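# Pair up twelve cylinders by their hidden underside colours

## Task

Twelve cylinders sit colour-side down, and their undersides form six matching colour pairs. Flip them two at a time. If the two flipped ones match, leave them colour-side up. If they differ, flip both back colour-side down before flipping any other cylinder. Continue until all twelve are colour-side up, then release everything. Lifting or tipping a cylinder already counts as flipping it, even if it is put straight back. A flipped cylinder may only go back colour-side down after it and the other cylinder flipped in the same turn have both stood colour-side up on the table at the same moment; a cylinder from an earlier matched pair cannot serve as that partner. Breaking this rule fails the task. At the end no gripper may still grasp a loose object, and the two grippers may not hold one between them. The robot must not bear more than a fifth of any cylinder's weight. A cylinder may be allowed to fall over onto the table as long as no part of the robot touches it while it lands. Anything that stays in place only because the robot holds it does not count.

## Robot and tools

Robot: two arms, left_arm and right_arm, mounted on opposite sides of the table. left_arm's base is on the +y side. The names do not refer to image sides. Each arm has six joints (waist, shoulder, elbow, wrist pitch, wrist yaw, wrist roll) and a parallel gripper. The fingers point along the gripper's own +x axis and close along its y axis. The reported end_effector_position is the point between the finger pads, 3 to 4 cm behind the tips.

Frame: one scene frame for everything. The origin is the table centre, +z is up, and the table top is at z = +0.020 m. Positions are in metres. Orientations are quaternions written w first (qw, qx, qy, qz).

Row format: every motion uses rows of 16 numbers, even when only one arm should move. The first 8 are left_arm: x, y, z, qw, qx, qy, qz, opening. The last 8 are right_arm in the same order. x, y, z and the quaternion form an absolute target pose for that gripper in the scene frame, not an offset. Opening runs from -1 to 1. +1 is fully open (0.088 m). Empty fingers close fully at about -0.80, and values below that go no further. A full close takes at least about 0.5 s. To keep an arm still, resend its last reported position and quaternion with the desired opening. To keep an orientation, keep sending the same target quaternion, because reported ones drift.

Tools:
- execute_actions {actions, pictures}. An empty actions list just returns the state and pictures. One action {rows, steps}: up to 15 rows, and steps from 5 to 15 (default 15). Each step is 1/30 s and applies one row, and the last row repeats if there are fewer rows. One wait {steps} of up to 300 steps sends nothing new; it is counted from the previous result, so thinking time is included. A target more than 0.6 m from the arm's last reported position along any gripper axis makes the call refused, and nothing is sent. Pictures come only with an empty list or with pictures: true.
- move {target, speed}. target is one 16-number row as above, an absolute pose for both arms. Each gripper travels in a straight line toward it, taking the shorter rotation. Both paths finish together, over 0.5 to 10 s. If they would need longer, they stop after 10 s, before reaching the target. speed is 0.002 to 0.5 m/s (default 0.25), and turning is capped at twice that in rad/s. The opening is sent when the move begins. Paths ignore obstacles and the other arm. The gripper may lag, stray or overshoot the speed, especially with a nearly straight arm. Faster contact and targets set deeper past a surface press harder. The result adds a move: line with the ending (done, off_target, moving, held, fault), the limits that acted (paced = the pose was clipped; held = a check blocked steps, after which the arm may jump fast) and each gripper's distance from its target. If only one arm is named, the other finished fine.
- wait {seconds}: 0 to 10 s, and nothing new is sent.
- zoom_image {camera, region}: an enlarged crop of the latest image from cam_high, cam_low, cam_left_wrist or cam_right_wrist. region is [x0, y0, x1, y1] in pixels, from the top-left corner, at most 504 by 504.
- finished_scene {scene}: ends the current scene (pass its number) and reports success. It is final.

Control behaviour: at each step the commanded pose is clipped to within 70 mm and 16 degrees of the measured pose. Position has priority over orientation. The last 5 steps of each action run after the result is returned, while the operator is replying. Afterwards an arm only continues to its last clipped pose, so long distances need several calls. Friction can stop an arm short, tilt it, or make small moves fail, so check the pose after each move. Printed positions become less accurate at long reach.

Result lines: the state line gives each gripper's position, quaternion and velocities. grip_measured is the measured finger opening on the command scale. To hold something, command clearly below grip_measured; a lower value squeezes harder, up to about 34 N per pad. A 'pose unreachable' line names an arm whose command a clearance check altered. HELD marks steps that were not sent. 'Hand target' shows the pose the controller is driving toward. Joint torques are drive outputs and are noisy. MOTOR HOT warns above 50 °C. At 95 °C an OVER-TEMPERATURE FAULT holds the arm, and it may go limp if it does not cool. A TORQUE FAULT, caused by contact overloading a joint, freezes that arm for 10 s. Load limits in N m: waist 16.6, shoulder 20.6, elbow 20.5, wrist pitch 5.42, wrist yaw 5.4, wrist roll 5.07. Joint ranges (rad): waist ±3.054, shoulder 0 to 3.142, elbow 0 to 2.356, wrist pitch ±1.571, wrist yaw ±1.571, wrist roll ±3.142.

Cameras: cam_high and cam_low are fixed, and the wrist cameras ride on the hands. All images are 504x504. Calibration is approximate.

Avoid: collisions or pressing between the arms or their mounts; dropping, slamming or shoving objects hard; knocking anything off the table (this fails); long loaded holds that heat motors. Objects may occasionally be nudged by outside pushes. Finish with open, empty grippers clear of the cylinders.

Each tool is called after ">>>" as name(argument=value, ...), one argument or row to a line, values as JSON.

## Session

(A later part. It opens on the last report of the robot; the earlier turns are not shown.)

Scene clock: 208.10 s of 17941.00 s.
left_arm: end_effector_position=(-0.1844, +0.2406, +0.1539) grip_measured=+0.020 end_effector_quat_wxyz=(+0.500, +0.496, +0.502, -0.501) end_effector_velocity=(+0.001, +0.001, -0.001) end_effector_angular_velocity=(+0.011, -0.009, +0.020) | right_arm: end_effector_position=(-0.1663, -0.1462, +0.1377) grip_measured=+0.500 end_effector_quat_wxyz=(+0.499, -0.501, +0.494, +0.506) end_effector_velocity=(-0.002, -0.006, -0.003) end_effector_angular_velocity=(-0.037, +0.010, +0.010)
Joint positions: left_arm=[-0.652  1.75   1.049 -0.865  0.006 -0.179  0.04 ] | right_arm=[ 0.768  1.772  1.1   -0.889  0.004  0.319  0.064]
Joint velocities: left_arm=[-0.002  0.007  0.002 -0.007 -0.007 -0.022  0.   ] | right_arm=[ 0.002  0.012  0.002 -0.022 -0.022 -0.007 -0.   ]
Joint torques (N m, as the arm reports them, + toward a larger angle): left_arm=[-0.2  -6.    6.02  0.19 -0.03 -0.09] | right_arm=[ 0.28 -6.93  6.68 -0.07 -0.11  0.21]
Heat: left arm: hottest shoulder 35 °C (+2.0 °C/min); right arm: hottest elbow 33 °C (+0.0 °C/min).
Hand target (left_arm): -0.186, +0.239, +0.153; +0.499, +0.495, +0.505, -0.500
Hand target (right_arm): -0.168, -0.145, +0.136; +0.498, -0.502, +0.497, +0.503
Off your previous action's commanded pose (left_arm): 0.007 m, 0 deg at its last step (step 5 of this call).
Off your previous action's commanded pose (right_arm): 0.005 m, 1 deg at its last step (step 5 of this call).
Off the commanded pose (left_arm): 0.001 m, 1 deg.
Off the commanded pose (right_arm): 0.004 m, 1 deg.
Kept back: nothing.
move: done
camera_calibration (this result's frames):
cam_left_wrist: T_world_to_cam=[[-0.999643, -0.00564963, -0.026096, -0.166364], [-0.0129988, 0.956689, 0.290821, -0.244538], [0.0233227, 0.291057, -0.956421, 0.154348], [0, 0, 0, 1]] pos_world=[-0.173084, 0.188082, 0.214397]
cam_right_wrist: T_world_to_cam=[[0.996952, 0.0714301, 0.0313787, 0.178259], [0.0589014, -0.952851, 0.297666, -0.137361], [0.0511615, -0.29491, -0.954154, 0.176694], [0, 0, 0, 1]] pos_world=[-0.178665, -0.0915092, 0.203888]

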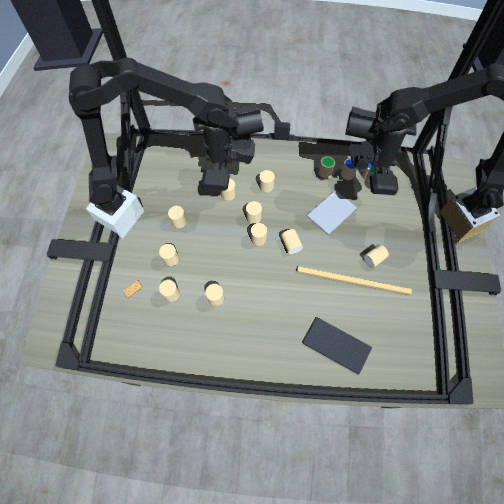

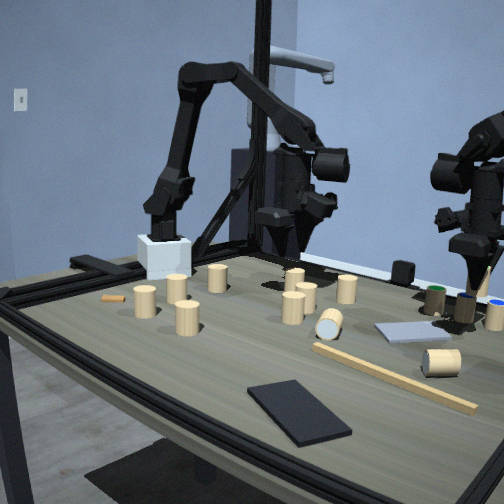

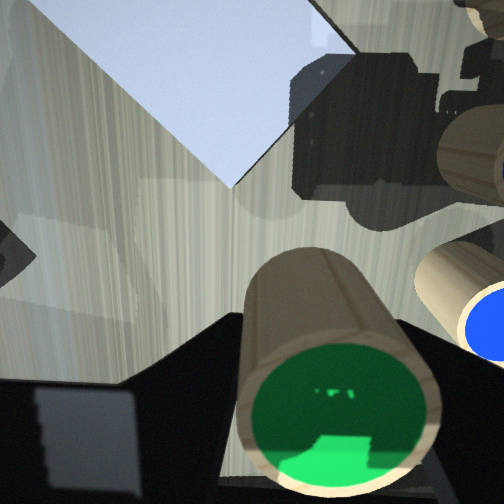

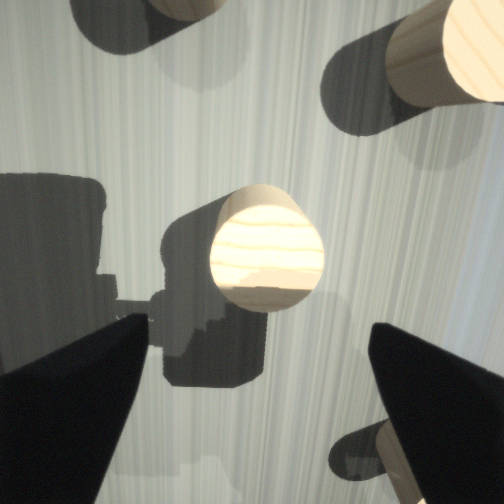

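>>> move(
  target=[-0.185,0.25,0.067,0.5,0.5,0.5,-0.5,-0.4,-0.165,-0.143,0.072,0.5,-0.5,0.5,0.5,0.5],
  speed=0.15,
)

>>> execute_actions(
  actions=[
    {"rows":[[-0.185,0.25,0.07,0.5,0.5,0.5,-0.5,0.4,-0.165,-0.143,0.074,0.5,-0.5,0.5,0.5,0.5]],"steps":13},
  ],
)

>>> move(
  target=[-0.185,0.25,0.16,0.5,0.5,0.5,-0.5,0.4,-0.165,-0.143,0.074,0.5,-0.5,0.5,0.5,0.5],
  speed=0.12,
)

>>> execute_actions(
  actions=[
    {"rows":[[-0.185,0.25,0.16,0.5,0.5,0.5,-0.5,0.4,-0.165,-0.143,0.074,0.5,-0.5,0.5,0.5,-0.4]],"steps":13},
  ],
)

>>> execute_actions(
  actions=[
    {"rows":[[-0.185,0.25,0.16,0.5,0.5,0.5,-0.5,0.4,-0.165,-0.143,0.1,0.5,-0.5,0.5,0.5,-0.4],[-0.185,0.25,0.16,0.5,0.5,0.5,-0.5,0.4,-0.165,-0.143,0.1,0.5,-0.5,0.5,0.5,-0.4],[-0.185,0.25,0.16,0.5,0.5,0.5,-0.5,0.4,-0.165,-0.143,0.18,0.5,-0.5,0.5,0.5,-0.4]],"steps":15},
  ],
)

>>> move(
  target=[0,0.12,0.308,0.5,0.5,-0.5,-0.5,0.6,0,-0.03,0.297,0.707,0,0,0.707,-0.4],
  speed=0.5,
)

>>> move(
  target=[0,0.02,0.308,0.5,0.5,-0.5,-0.5,0.6,0,-0.03,0.297,0.707,0,0,0.707,-0.4],
  speed=0.2,
)

>>> execute_actions(
  actions=[
    {"rows":[[0,0.02,0.308,0.5,0.5,-0.5,-0.5,-0.4,0,-0.03,0.297,0.707,0,0,0.707,-0.4]],"steps":15},
  ],
)

>>> execute_actions(
  actions=[
    {"rows":[[0,0.02,0.308,0.5,0.5,-0.5,-0.5,-0.4,0,-0.03,0.297,0.707,0,0,0.707,0.6]],"steps":10},
  ],
)

>>> execute_actions(
  actions=[
    {"rows":[[0,0.08,0.308,0.5,0.5,-0.5,-0.5,-0.4,0,-0.07,0.297,0.707,0,0,0.707,0.6]],"steps":12},
  ],
)

Scene clock: 210.00 s of 17941.00 s.
left_arm: end_effector_position=(-0.1854, +0.2453, +0.0719) grip_measured=+0.019 end_effector_quat_wxyz=(+0.503, +0.494, +0.497, -0.506) end_effector_velocity=(-0.002, -0.003, -0.001) end_effector_angular_velocity=(-0.018, -0.004, +0.000) | right_arm: end_effector_position=(-0.1665, -0.1403, +0.0776) grip_measured=+0.500 end_effector_quat_wxyz=(+0.502, -0.497, +0.495, +0.506) end_effector_velocity=(+0.001, -0.001, -0.005) end_effector_angular_velocity=(-0.009, -0.011, +0.010)
Joint positions: left_arm=[-0.661  1.923  0.876 -0.506  0.003 -0.181  0.04 ] | right_arm=[ 0.762  1.91   1.002 -0.646  0.002  0.319  0.064]
Joint velocities: left_arm=[-0.007  0.002 -0.002  0.022 -0.007 -0.007 -0.   ] | right_arm=[ 0.002  0.017 -0.002  0.007  0.007 -0.007  0.   ]
Joint torques (N m, as the arm reports them, + toward a larger angle): left_arm=[-0.31 -6.4   3.18  0.5  -0.14 -0.11] | right_arm=[-0.3  -7.31  3.63  0.31 -0.11  0.12]
Heat: left arm: hottest shoulder 35 °C (+2.0 °C/min); right arm: hottest elbow 33 °C (+0.0 °C/min).
Hand target (left_arm): -0.185, +0.250, +0.067; +0.500, +0.500, +0.500, -0.500
Hand target (right_arm): -0.165, -0.144, +0.072; +0.500, -0.500, +0.500, +0.500
Off the commanded pose (left_arm): 0.007 m, 1 deg.
Off the commanded pose (right_arm): 0.006 m, 1 deg.
Kept back: nothing.
move: done
camera_calibration (this result's frames):
cam_left_wrist: T_world_to_cam=[[-0.999624, 0.0000405045, -0.0274376, -0.170828], [-0.00758, 0.960673, 0.277577, -0.224275], [0.0263699, 0.27768, -0.960311, 0.0787678], [0, 0, 0, 1]] pos_world=[-0.17454, 0.19359, 0.133208]
cam_right_wrist: T_world_to_cam=[[0.997533, 0.0644025, 0.0279343, 0.17925], [0.0535207, -0.955217, 0.291027, -0.114566], [0.0454261, -0.288814, -0.956307, 0.121119], [0, 0, 0, 1]] pos_world=[-0.178178, -0.0859985, 0.144161]

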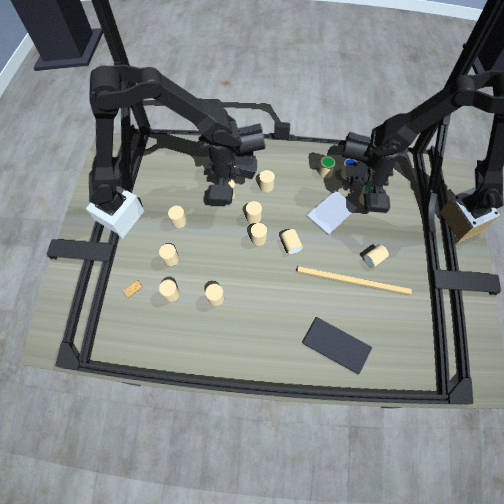

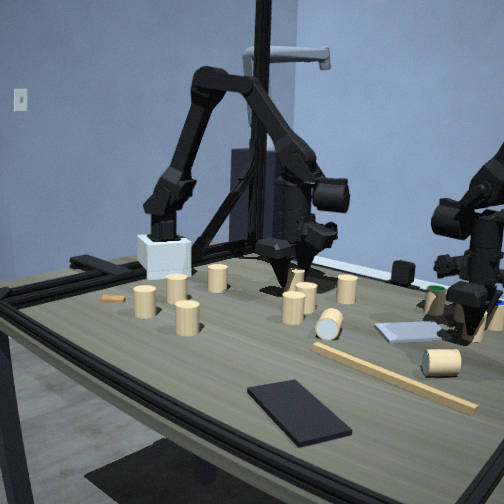

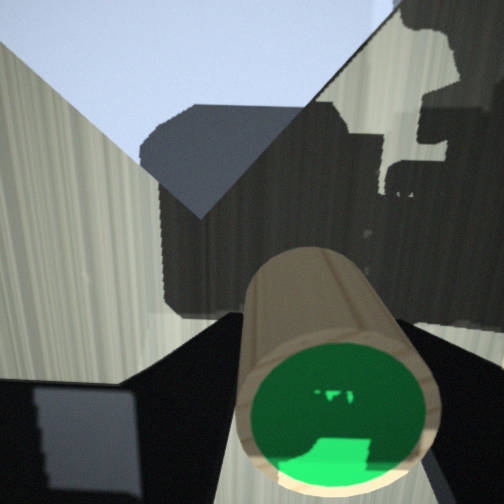

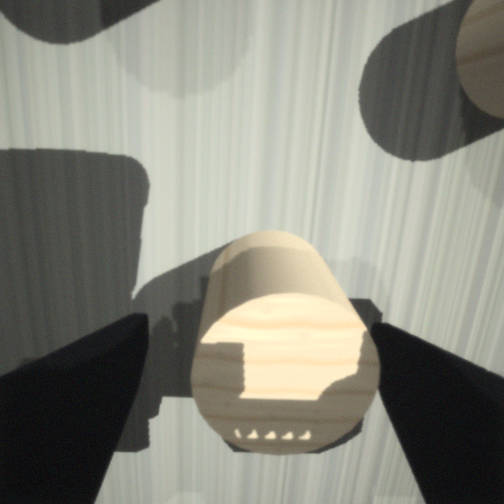

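Scene clock: 210.27 s of 17941.00 s.
left_arm: end_effector_position=(-0.1852, +0.2465, +0.0718) grip_measured=+0.318 end_effector_quat_wxyz=(+0.502, +0.496, +0.498, -0.504) end_effector_velocity=(+0.004, -0.000, +0.001) end_effector_angular_velocity=(-0.002, -0.022, -0.005) | right_arm: end_effector_position=(-0.1665, -0.1403, +0.0776) grip_measured=+0.500 end_effector_quat_wxyz=(+0.502, -0.497, +0.495, +0.506) end_effector_velocity=(+0.002, -0.007, -0.001) end_effector_angular_velocity=(-0.028, -0.002, +0.020)
Joint positions: left_arm=[-0.661  1.923  0.876 -0.511  0.003 -0.181  0.055] | right_arm=[ 0.762  1.91   1.002 -0.646  0.002  0.319  0.064]
Joint velocities: left_arm=[ 0.002 -0.002  0.002 -0.007 -0.022  0.007  0.032] | right_arm=[-0.002 -0.002 -0.007 -0.022 -0.007 -0.022 -0.   ]
Joint torques (N m, as the arm reports them, + toward a larger angle): left_arm=[-0.41 -7.36  3.35  0.17 -0.12 -0.1 ] | right_arm=[-0.32 -7.54  4.37 -0.07 -0.11  0.12]
Heat: left arm: hottest shoulder 35 °C (+2.0 °C/min); right arm: hottest elbow 33 °C (+0.0 °C/min).
Steps of this call (steps 1 to 8: the first 8 steps of this action). Readings (end_effector_position):
1: left_arm (-0.1854, +0.2453, +0.0718) | right_arm (-0.1665, -0.1403, +0.0776)
2: left_arm (-0.1854, +0.2453, +0.0718) | right_arm (-0.1665, -0.1403, +0.0776)
4: left_arm (-0.1853, +0.2458, +0.0718) | right_arm (-0.1665, -0.1403, +0.0776)
8: the state above

Scene clock: 211.90 s of 17941.00 s.
left_arm: end_effector_position=(-0.1839, +0.2535, +0.1548) grip_measured=+0.400 end_effector_quat_wxyz=(+0.496, +0.505, +0.504, -0.495) end_effector_velocity=(+0.002, -0.002, +0.004) end_effector_angular_velocity=(-0.011, -0.020, +0.004) | right_arm: end_effector_position=(-0.1664, -0.1405, +0.0775) grip_measured=+0.500 end_effector_quat_wxyz=(+0.502, -0.497, +0.495, +0.506) end_effector_velocity=(+0.002, -0.002, +0.000) end_effector_angular_velocity=(-0.009, +0.005, -0.015)
Joint positions: left_arm=[-0.661  1.72   1.017 -0.886  0.003 -0.181  0.059] | right_arm=[ 0.762  1.91   1.002 -0.647  0.002  0.319  0.064]
Joint velocities: left_arm=[-0.002 -0.007  0.007 -0.007 -0.022 -0.007 -0.   ] | right_arm=[-0.007 -0.002 -0.002 -0.007 -0.007  0.007 -0.   ]
Joint torques (N m, as the arm reports them, + toward a larger angle): left_arm=[-0.48 -8.75  6.17  0.24 -0.13 -0.1 ] | right_arm=[-0.32 -7.55  4.41 -0.06 -0.11  0.11]
Heat: left arm: hottest shoulder 35 °C (+2.0 °C/min); right arm: hottest elbow 33 °C (+0.0 °C/min).
Hand target (left_arm): -0.185, +0.250, +0.160; +0.500, +0.500, +0.500, -0.500
Hand target (right_arm): -0.165, -0.143, +0.074; +0.500, -0.500, +0.500, +0.500
Off your previous action's commanded pose (left_arm): 0.004 m, 1 deg at its last step (step 5 of this call).
Off your previous action's commanded pose (right_arm): 0.005 m, 1 deg at its last step (step 5 of this call).
Off the commanded pose (left_arm): 0.006 m, 1 deg.
Off the commanded pose (right_arm): 0.004 m, 1 deg.
Kept back: nothing.
move: done
camera_calibration (this result's frames):
cam_left_wrist: T_world_to_cam=[[-0.999428, 0.00110926, -0.0338091, -0.16631], [-0.00946143, 0.950405, 0.310871, -0.257995], [0.0324772, 0.311013, -0.949851, 0.147125], [0, 0, 0, 1]] pos_world=[-0.173434, 0.199627, 0.214327]
cam_right_wrist: T_world_to_cam=[[0.997523, 0.0644329, 0.0282294, 0.179177], [0.053414, -0.9549, 0.292082, -0.114786], [0.045776, -0.289851, -0.955977, 0.120836], [0, 0, 0, 1]] pos_world=[-0.178134, -0.0861294, 0.143985]

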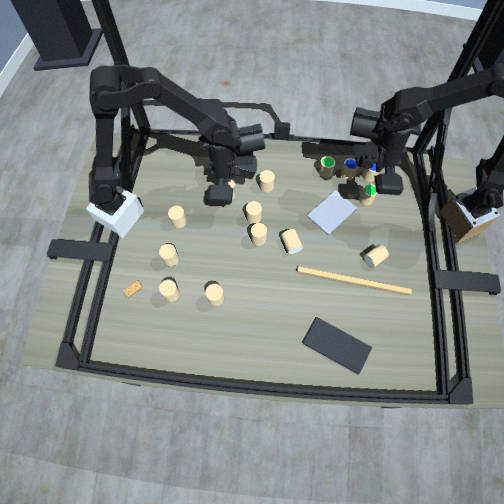

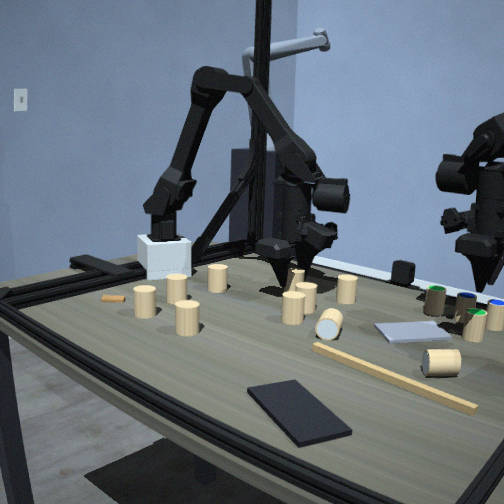

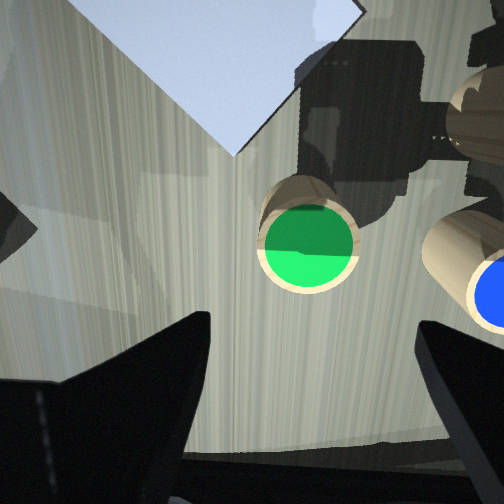

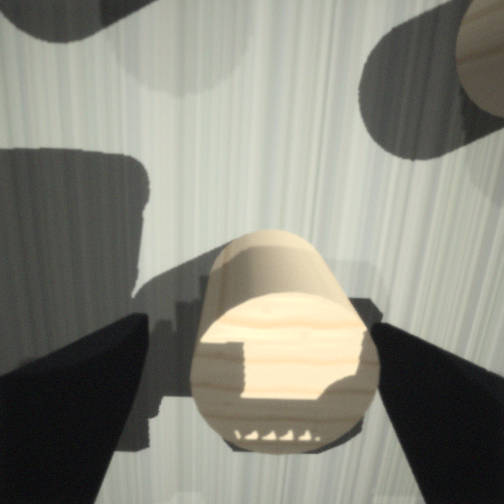

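Scene clock: 212.17 s of 17941.00 s.
left_arm: end_effector_position=(-0.1839, +0.2535, +0.1549) grip_measured=+0.400 end_effector_quat_wxyz=(+0.496, +0.505, +0.504, -0.495) end_effector_velocity=(-0.002, +0.001, +0.001) end_effector_angular_velocity=(+0.004, +0.007, +0.005) | right_arm: end_effector_position=(-0.1662, -0.1407, +0.0775) grip_measured=+0.021 end_effector_quat_wxyz=(+0.501, -0.497, +0.496, +0.506) end_effector_velocity=(-0.000, -0.006, +0.000) end_effector_angular_velocity=(-0.023, -0.000, +0.010)
Joint positions: left_arm=[-0.661  1.72   1.018 -0.887  0.003 -0.181  0.059] | right_arm=[ 0.761  1.91   1.002 -0.648  0.001  0.319  0.04 ]
Joint velocities: left_arm=[-0.002 -0.002  0.002 -0.007  0.007 -0.007  0.   ] | right_arm=[ 0.002 -0.002 -0.002 -0.022 -0.007 -0.007 -0.   ]
Joint torques (N m, as the arm reports them, + toward a larger angle): left_arm=[-0.01 -8.59  5.86  0.16 -0.13 -0.11] | right_arm=[-0.26 -7.56  4.41  0.   -0.08  0.11]
Heat: left arm: hottest shoulder 35 °C (+2.0 °C/min); right arm: hottest elbow 33 °C (+0.0 °C/min).
Steps of this call (steps 1 to 8: the first 8 steps of this action). Readings (end_effector_position):
1: left_arm (-0.1839, +0.2535, +0.1548) | right_arm (-0.1664, -0.1405, +0.0775)
2: left_arm (-0.1839, +0.2534, +0.1549) | right_arm (-0.1664, -0.1405, +0.0775)
4: left_arm (-0.1839, +0.2534, +0.1549) | right_arm (-0.1661, -0.1406, +0.0775)
8: the state above

Scene clock: 212.67 s of 17941.00 s.
left_arm: end_effector_position=(-0.1839, +0.2535, +0.1551) grip_measured=+0.400 end_effector_quat_wxyz=(+0.496, +0.505, +0.504, -0.495) end_effector_velocity=(+0.001, +0.001, -0.001) end_effector_angular_velocity=(-0.004, -0.007, -0.010) | right_arm: end_effector_position=(-0.1665, -0.1399, +0.1639) grip_measured=+0.021 end_effector_quat_wxyz=(+0.502, -0.495, +0.495, +0.508) end_effector_velocity=(-0.006, +0.017, +0.195) end_effector_angular_velocity=(+0.093, +0.039, -0.010)
Joint positions: left_arm=[-0.661  1.72   1.018 -0.887  0.003 -0.181  0.059] | right_arm=[ 0.761  1.748  1.182 -0.985  0.001  0.319  0.04 ]
Joint velocities: left_arm=[-0.002 -0.002 -0.007  0.007 -0.007  0.007  0.   ] | right_arm=[-0.002 -0.252  0.515 -0.667 -0.007  0.007 -0.   ]
Joint torques (N m, as the arm reports them, + toward a larger angle): left_arm=[-0.18 -8.73  5.79  0.17 -0.17 -0.05] | right_arm=[-0.24 -7.31  5.06 -0.28 -0.08  0.11]
Heat: left arm: hottest shoulder 35 °C (+2.0 °C/min); right arm: hottest elbow 33 °C (+0.0 °C/min).
Off your previous action's commanded pose (left_arm): 0.006 m, 1 deg at its last step (step 5 of this call).
Off your previous action's commanded pose (right_arm): 0.004 m, 1 deg at its last step (step 5 of this call).
Steps of this call (steps 1 to 5: the last 5 steps of your previous action; steps 6 to 15: the first 10 steps of this action). Readings (end_effector_position):
6: left_arm (-0.1839, +0.2535, +0.1550) | right_arm (-0.1658, -0.1421, +0.0790)
7: left_arm (-0.1839, +0.2535, +0.1550) | right_arm (-0.1648, -0.1450, +0.0809)
9: left_arm (-0.1839, +0.2535, +0.1550) | right_arm (-0.1624, -0.1522, +0.0969)
13: left_arm (-0.1839, +0.2535, +0.1551) | right_arm (-0.1652, -0.1438, +0.1463)
15: the state above

Scene clock: 215.93 s of 17941.00 s.
left_arm: end_effector_position=(-0.0011, +0.1239, +0.3098) grip_measured=+0.600 end_effector_quat_wxyz=(+0.496, +0.500, -0.503, -0.501) end_effector_velocity=(+0.000, -0.000, +0.001) end_effector_angular_velocity=(-0.006, +0.004, -0.005) | right_arm: end_effector_position=(-0.0016, -0.0282, +0.3016) grip_measured=+0.021 end_effector_quat_wxyz=(+0.711, +0.000, -0.006, +0.703) end_effector_velocity=(-0.002, +0.001, +0.003) end_effector_angular_velocity=(+0.016, -0.012, +0.019)
Joint positions: left_arm=[0.    1.651 0.63  1.018 0.487 1.579 0.068] | right_arm=[ 0.188  1.519  0.555  0.974 -0.238 -0.006  0.04 ]
Joint velocities: left_arm=[ 0.002  0.002  0.002  0.007  0.007 -0.007 -0.   ] | right_arm=[-0.002  0.007  0.002  0.022 -0.022 -0.007 -0.001]
Joint torques (N m, as the arm reports them, + toward a larger angle): left_arm=[ 0.26 -5.83  6.5   1.74  0.15  0.11] | right_arm=[-0.34 -5.81  5.    1.64 -0.15  0.19]
Heat: left arm: hottest shoulder 35 °C (+1.0 °C/min); right arm: hottest elbow 33 °C (+0.0 °C/min).
Hand target (left_arm): +0.001, +0.122, +0.310; +0.495, +0.501, -0.505, -0.499
Hand target (right_arm): -0.001, -0.029, +0.296; +0.711, -0.000, +0.000, +0.703
Off your previous action's commanded pose (left_arm): 0.006 m, 1 deg at its last step (step 5 of this call).
Off your previous action's commanded pose (right_arm): 0.006 m, 0 deg at its last step (step 5 of this call).
Off the commanded pose (left_arm): 0.004 m, 1 deg.
Off the commanded pose (right_arm): 0.005 m, 1 deg.
Kept back: nothing.
move: done
camera_calibration (this result's frames):
cam_left_wrist: T_world_to_cam=[[0.00707018, -0.0314834, -0.999479, 0.326092], [0.958094, 0.286446, -0.00224558, -0.000941125], [0.286368, -0.957579, 0.0321893, 0.181915], [0, 0, 0, 1]] pos_world=[-0.0534986, 0.184734, 0.320064]
cam_right_wrist: T_world_to_cam=[[0.99695, -0.0408562, 0.0664973, -0.0133178], [0.051344, -0.298351, -0.953074, 0.312232], [0.0587785, 0.953581, -0.295343, 0.195906], [0, 0, 0, 1]] pos_world=[-0.0142692, -0.0942021, 0.356325]

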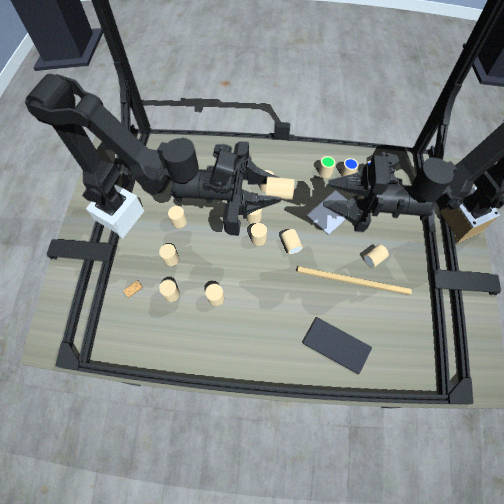

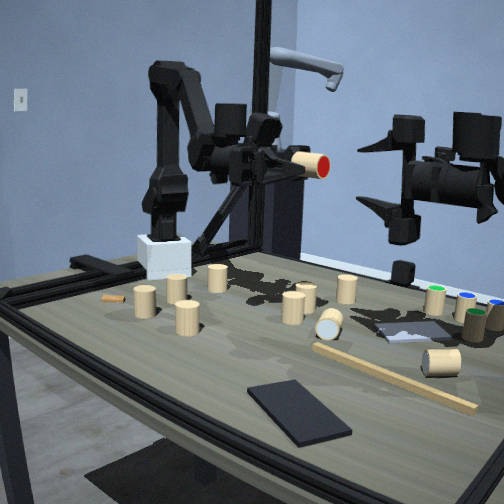

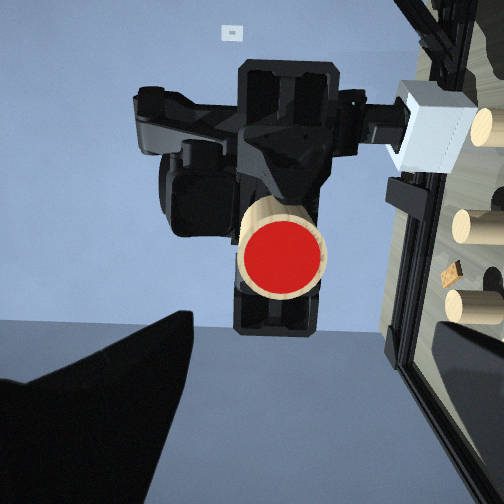

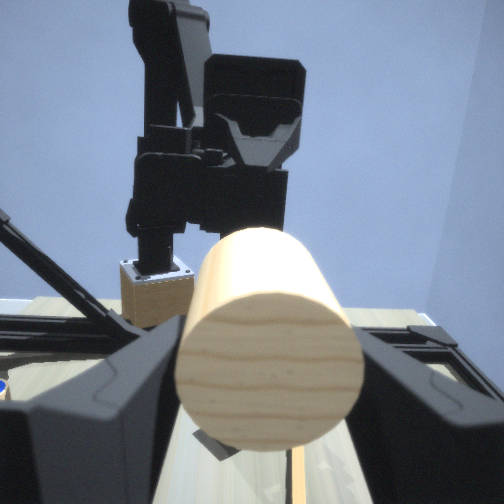

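Scene clock: 217.03 s of 17941.00 s.
left_arm: end_effector_position=(-0.0004, +0.0239, +0.3116) grip_measured=+0.600 end_effector_quat_wxyz=(+0.501, +0.499, -0.503, -0.497) end_effector_velocity=(+0.000, -0.003, -0.002) end_effector_angular_velocity=(+0.007, +0.025, +0.014) | right_arm: end_effector_position=(-0.0005, -0.0289, +0.3014) grip_measured=+0.021 end_effector_quat_wxyz=(+0.707, +0.001, -0.006, +0.707) end_effector_velocity=(+0.001, -0.002, -0.004) end_effector_angular_velocity=(-0.012, -0.019, -0.000)
Joint positions: left_arm=[-0.123  1.946  1.019  0.935  0.357  1.573  0.068] | right_arm=[ 0.177  1.52   0.555  0.975 -0.259 -0.005  0.04 ]
Joint velocities: left_arm=[-0.007  0.007  0.007 -0.007 -0.022 -0.022  0.   ] | right_arm=[-0.007 -0.002 -0.007 -0.007 -0.007 -0.022 -0.   ]
Joint torques (N m, as the arm reports them, + toward a larger angle): left_arm=[-0.44 -8.03  6.8   1.38 -0.08 -0.15] | right_arm=[-0.32 -6.33  4.95  1.56 -0.13  0.19]
Heat: left arm: hottest shoulder 35 °C (+1.0 °C/min); right arm: hottest elbow 33 °C (+0.0 °C/min).
Hand target (left_arm): -0.000, +0.020, +0.308; +0.500, +0.500, -0.500, -0.500
Hand target (right_arm): -0.000, -0.030, +0.297; +0.707, -0.000, +0.000, +0.707
Off the commanded pose (left_arm): 0.005 m, 0 deg.
Off the commanded pose (right_arm): 0.005 m, 1 deg.
Kept back: nothing.
move: done
camera_calibration (this result's frames):
cam_left_wrist: T_world_to_cam=[[0.00516063, -0.0402509, -0.999176, 0.324822], [0.955875, 0.293694, -0.00689422, 0.0282746], [0.29373, -0.955052, 0.0399905, 0.0833809], [0, 0, 0, 1]] pos_world=[-0.0531947, 0.0844033, 0.321415]
cam_right_wrist: T_world_to_cam=[[0.997362, -0.0305519, 0.0658492, -0.0139016], [0.0537845, -0.298205, -0.952985, 0.31173], [0.048752, 0.954013, -0.295775, 0.196579], [0, 0, 0, 1]] pos_world=[-0.0124849, -0.0950042, 0.356133]

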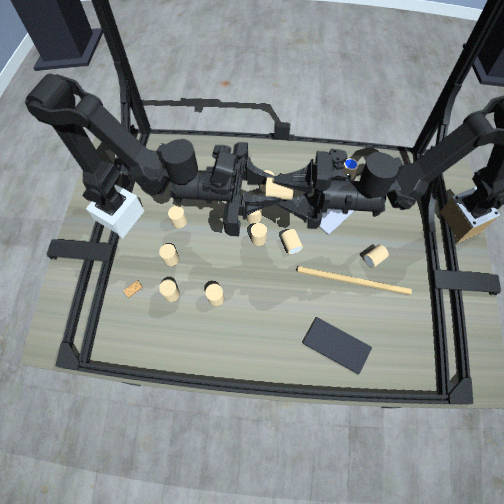

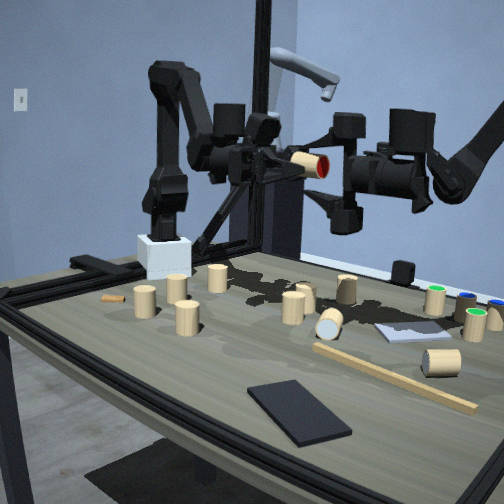

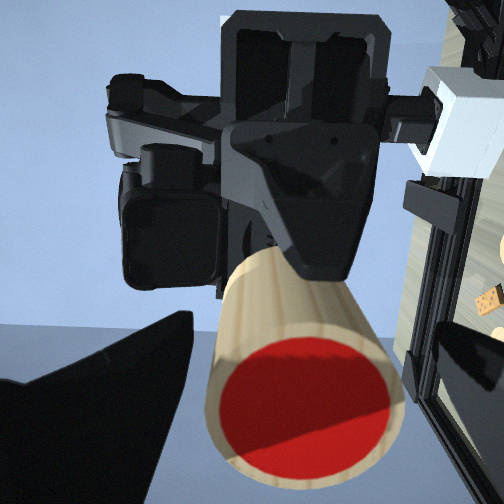

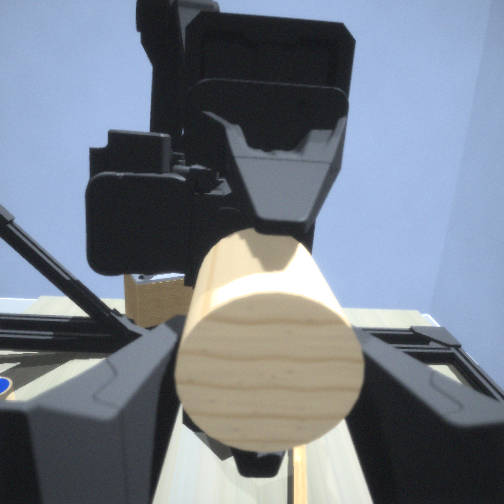

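Scene clock: 217.37 s of 17941.00 s.
left_arm: end_effector_position=(-0.0001, +0.0226, +0.3140) grip_measured=+0.020 end_effector_quat_wxyz=(+0.502, +0.498, -0.505, -0.495) end_effector_velocity=(-0.000, +0.000, -0.001) end_effector_angular_velocity=(+0.007, -0.005, +0.005) | right_arm: end_effector_position=(-0.0003, -0.0296, +0.2992) grip_measured=+0.021 end_effector_quat_wxyz=(+0.707, -0.000, -0.003, +0.707) end_effector_velocity=(-0.002, -0.001, -0.002) end_effector_angular_velocity=(-0.007, -0.006, +0.020)
Joint positions: left_arm=[-0.123  1.947  1.026  0.934  0.356  1.572  0.04 ] | right_arm=[ 0.176  1.521  0.55   0.975 -0.26  -0.004  0.04 ]
Joint velocities: left_arm=[-0.002 -0.002 -0.002 -0.007 -0.007  0.007 -0.   ] | right_arm=[-0.002 -0.002 -0.002 -0.007 -0.022 -0.007 -0.   ]
Joint torques (N m, as the arm reports them, + toward a larger angle): left_arm=[-0.17 -8.26  6.29  1.41 -0.1  -0.11] | right_arm=[-0.22 -6.49  5.6   1.54 -0.11  0.14]
Heat: left arm: hottest shoulder 35 °C (+1.0 °C/min); right arm: hottest elbow 33 °C (+0.0 °C/min).
Steps of this call (steps 1 to 10: the first 10 steps of this action). Readings (end_effector_position):
1: left_arm (-0.0003, +0.0237, +0.3116) | right_arm (-0.0005, -0.0289, +0.3014)
2: left_arm (-0.0003, +0.0237, +0.3116) | right_arm (-0.0005, -0.0289, +0.3014)
4: left_arm (-0.0002, +0.0234, +0.3126) | right_arm (-0.0004, -0.0291, +0.3005)
8: left_arm (-0.0001, +0.0226, +0.3140) | right_arm (-0.0003, -0.0296, +0.2992)
10: the state above

Scene clock: 217.70 s of 17941.00 s.
left_arm: end_effector_position=(-0.0000, +0.0226, +0.3130) grip_measured=+0.020 end_effector_quat_wxyz=(+0.501, +0.499, -0.503, -0.497) end_effector_velocity=(+0.001, -0.004, -0.034) end_effector_angular_velocity=(+0.098, +0.044, +0.005) | right_arm: end_effector_position=(-0.0004, -0.0296, +0.2994) grip_measured=+0.189 end_effector_quat_wxyz=(+0.707, -0.000, -0.004, +0.707) end_effector_velocity=(+0.004, -0.001, +0.008) end_effector_angular_velocity=(+0.035, -0.017, -0.015)
Joint positions: left_arm=[-0.123  1.948  1.026  0.931  0.356  1.572  0.04 ] | right_arm=[ 0.176  1.521  0.55   0.976 -0.26  -0.004  0.048]
Joint velocities: left_arm=[-0.002  0.042  0.002 -0.066 -0.007 -0.007 -0.   ] | right_arm=[-0.007 -0.002 -0.002  0.037  0.007 -0.007  0.161]
Joint torques (N m, as the arm reports them, + toward a larger angle): left_arm=[-0.07 -8.45  6.08  1.57 -0.04 -0.05] | right_arm=[-0.2  -6.52  5.65  1.43 -0.09  0.13]
Heat: left arm: hottest shoulder 35 °C (+1.0 °C/min); right arm: hottest elbow 33 °C (+0.0 °C/min).
Off your previous action's commanded pose (left_arm): 0.007 m, 1 deg at its last step (step 5 of this call).
Off your previous action's commanded pose (right_arm): 0.002 m, 0 deg at its last step (step 5 of this call).
Steps of this call (steps 1 to 5: the last 5 steps of your previous action; steps 6 to 10: the first 5 steps of this action). Readings (end_effector_position):
6: left_arm (-0.0001, +0.0226, +0.3140) | right_arm (-0.0004, -0.0296, +0.2992)
7: left_arm (-0.0001, +0.0226, +0.3140) | right_arm (-0.0004, -0.0296, +0.2992)
9: left_arm (-0.0001, +0.0226, +0.3139) | right_arm (-0.0004, -0.0296, +0.2992)
10: the state above

Scene clock: 218.10 s of 17941.00 s.
left_arm: end_effector_position=(+0.0024, +0.0660, +0.3026) grip_measured=+0.020 end_effector_quat_wxyz=(+0.499, +0.503, -0.495, -0.503) end_effector_velocity=(+0.012, +0.101, +0.001) end_effector_angular_velocity=(-0.003, +0.037, +0.040) | right_arm: end_effector_position=(+0.0004, -0.0606, +0.2988) grip_measured=+0.592 end_effector_quat_wxyz=(+0.708, +0.000, -0.004, +0.707) end_effector_velocity=(-0.003, -0.060, +0.011) end_effector_angular_velocity=(+0.021, -0.014, +0.019)
Joint positions: left_arm=[-0.074  1.841  0.842  0.986  0.401  1.572  0.04 ] | right_arm=[ 0.14   1.399  0.442  0.964 -0.295 -0.004  0.068]
Joint velocities: left_arm=[ 0.134 -0.281 -0.388  0.11   0.095 -0.037 -0.   ] | right_arm=[-0.076 -0.286 -0.183 -0.081 -0.095 -0.007  0.003]
Joint torques (N m, as the arm reports them, + toward a larger angle): left_arm=[ -0.12 -11.09   4.9    1.89   0.22  -0.08] | right_arm=[-0.25 -6.67  4.89  1.12 -0.13  0.16]
Heat: left arm: hottest shoulder 35 °C (+1.0 °C/min); right arm: hottest elbow 33 °C (+0.0 °C/min).
Off your previous action's commanded pose (left_arm): 0.004 m, 0 deg at its last step (step 5 of this call).
Off your previous action's commanded pose (right_arm): 0.003 m, 0 deg at its last step (step 5 of this call).
Steps of this call (steps 1 to 5: the last 5 steps of your previous action; steps 6 to 12: the first 7 steps of this action). Readings (end_effector_position):
6: left_arm (-0.0009, +0.0269, +0.3110) | right_arm (-0.0009, -0.0335, +0.2993)
7: left_arm (-0.0018, +0.0352, +0.3091) | right_arm (-0.0007, -0.0400, +0.2984)
9: left_arm (-0.0007, +0.0515, +0.3051) | right_arm (-0.0000, -0.0518, +0.2975)
12: the state above


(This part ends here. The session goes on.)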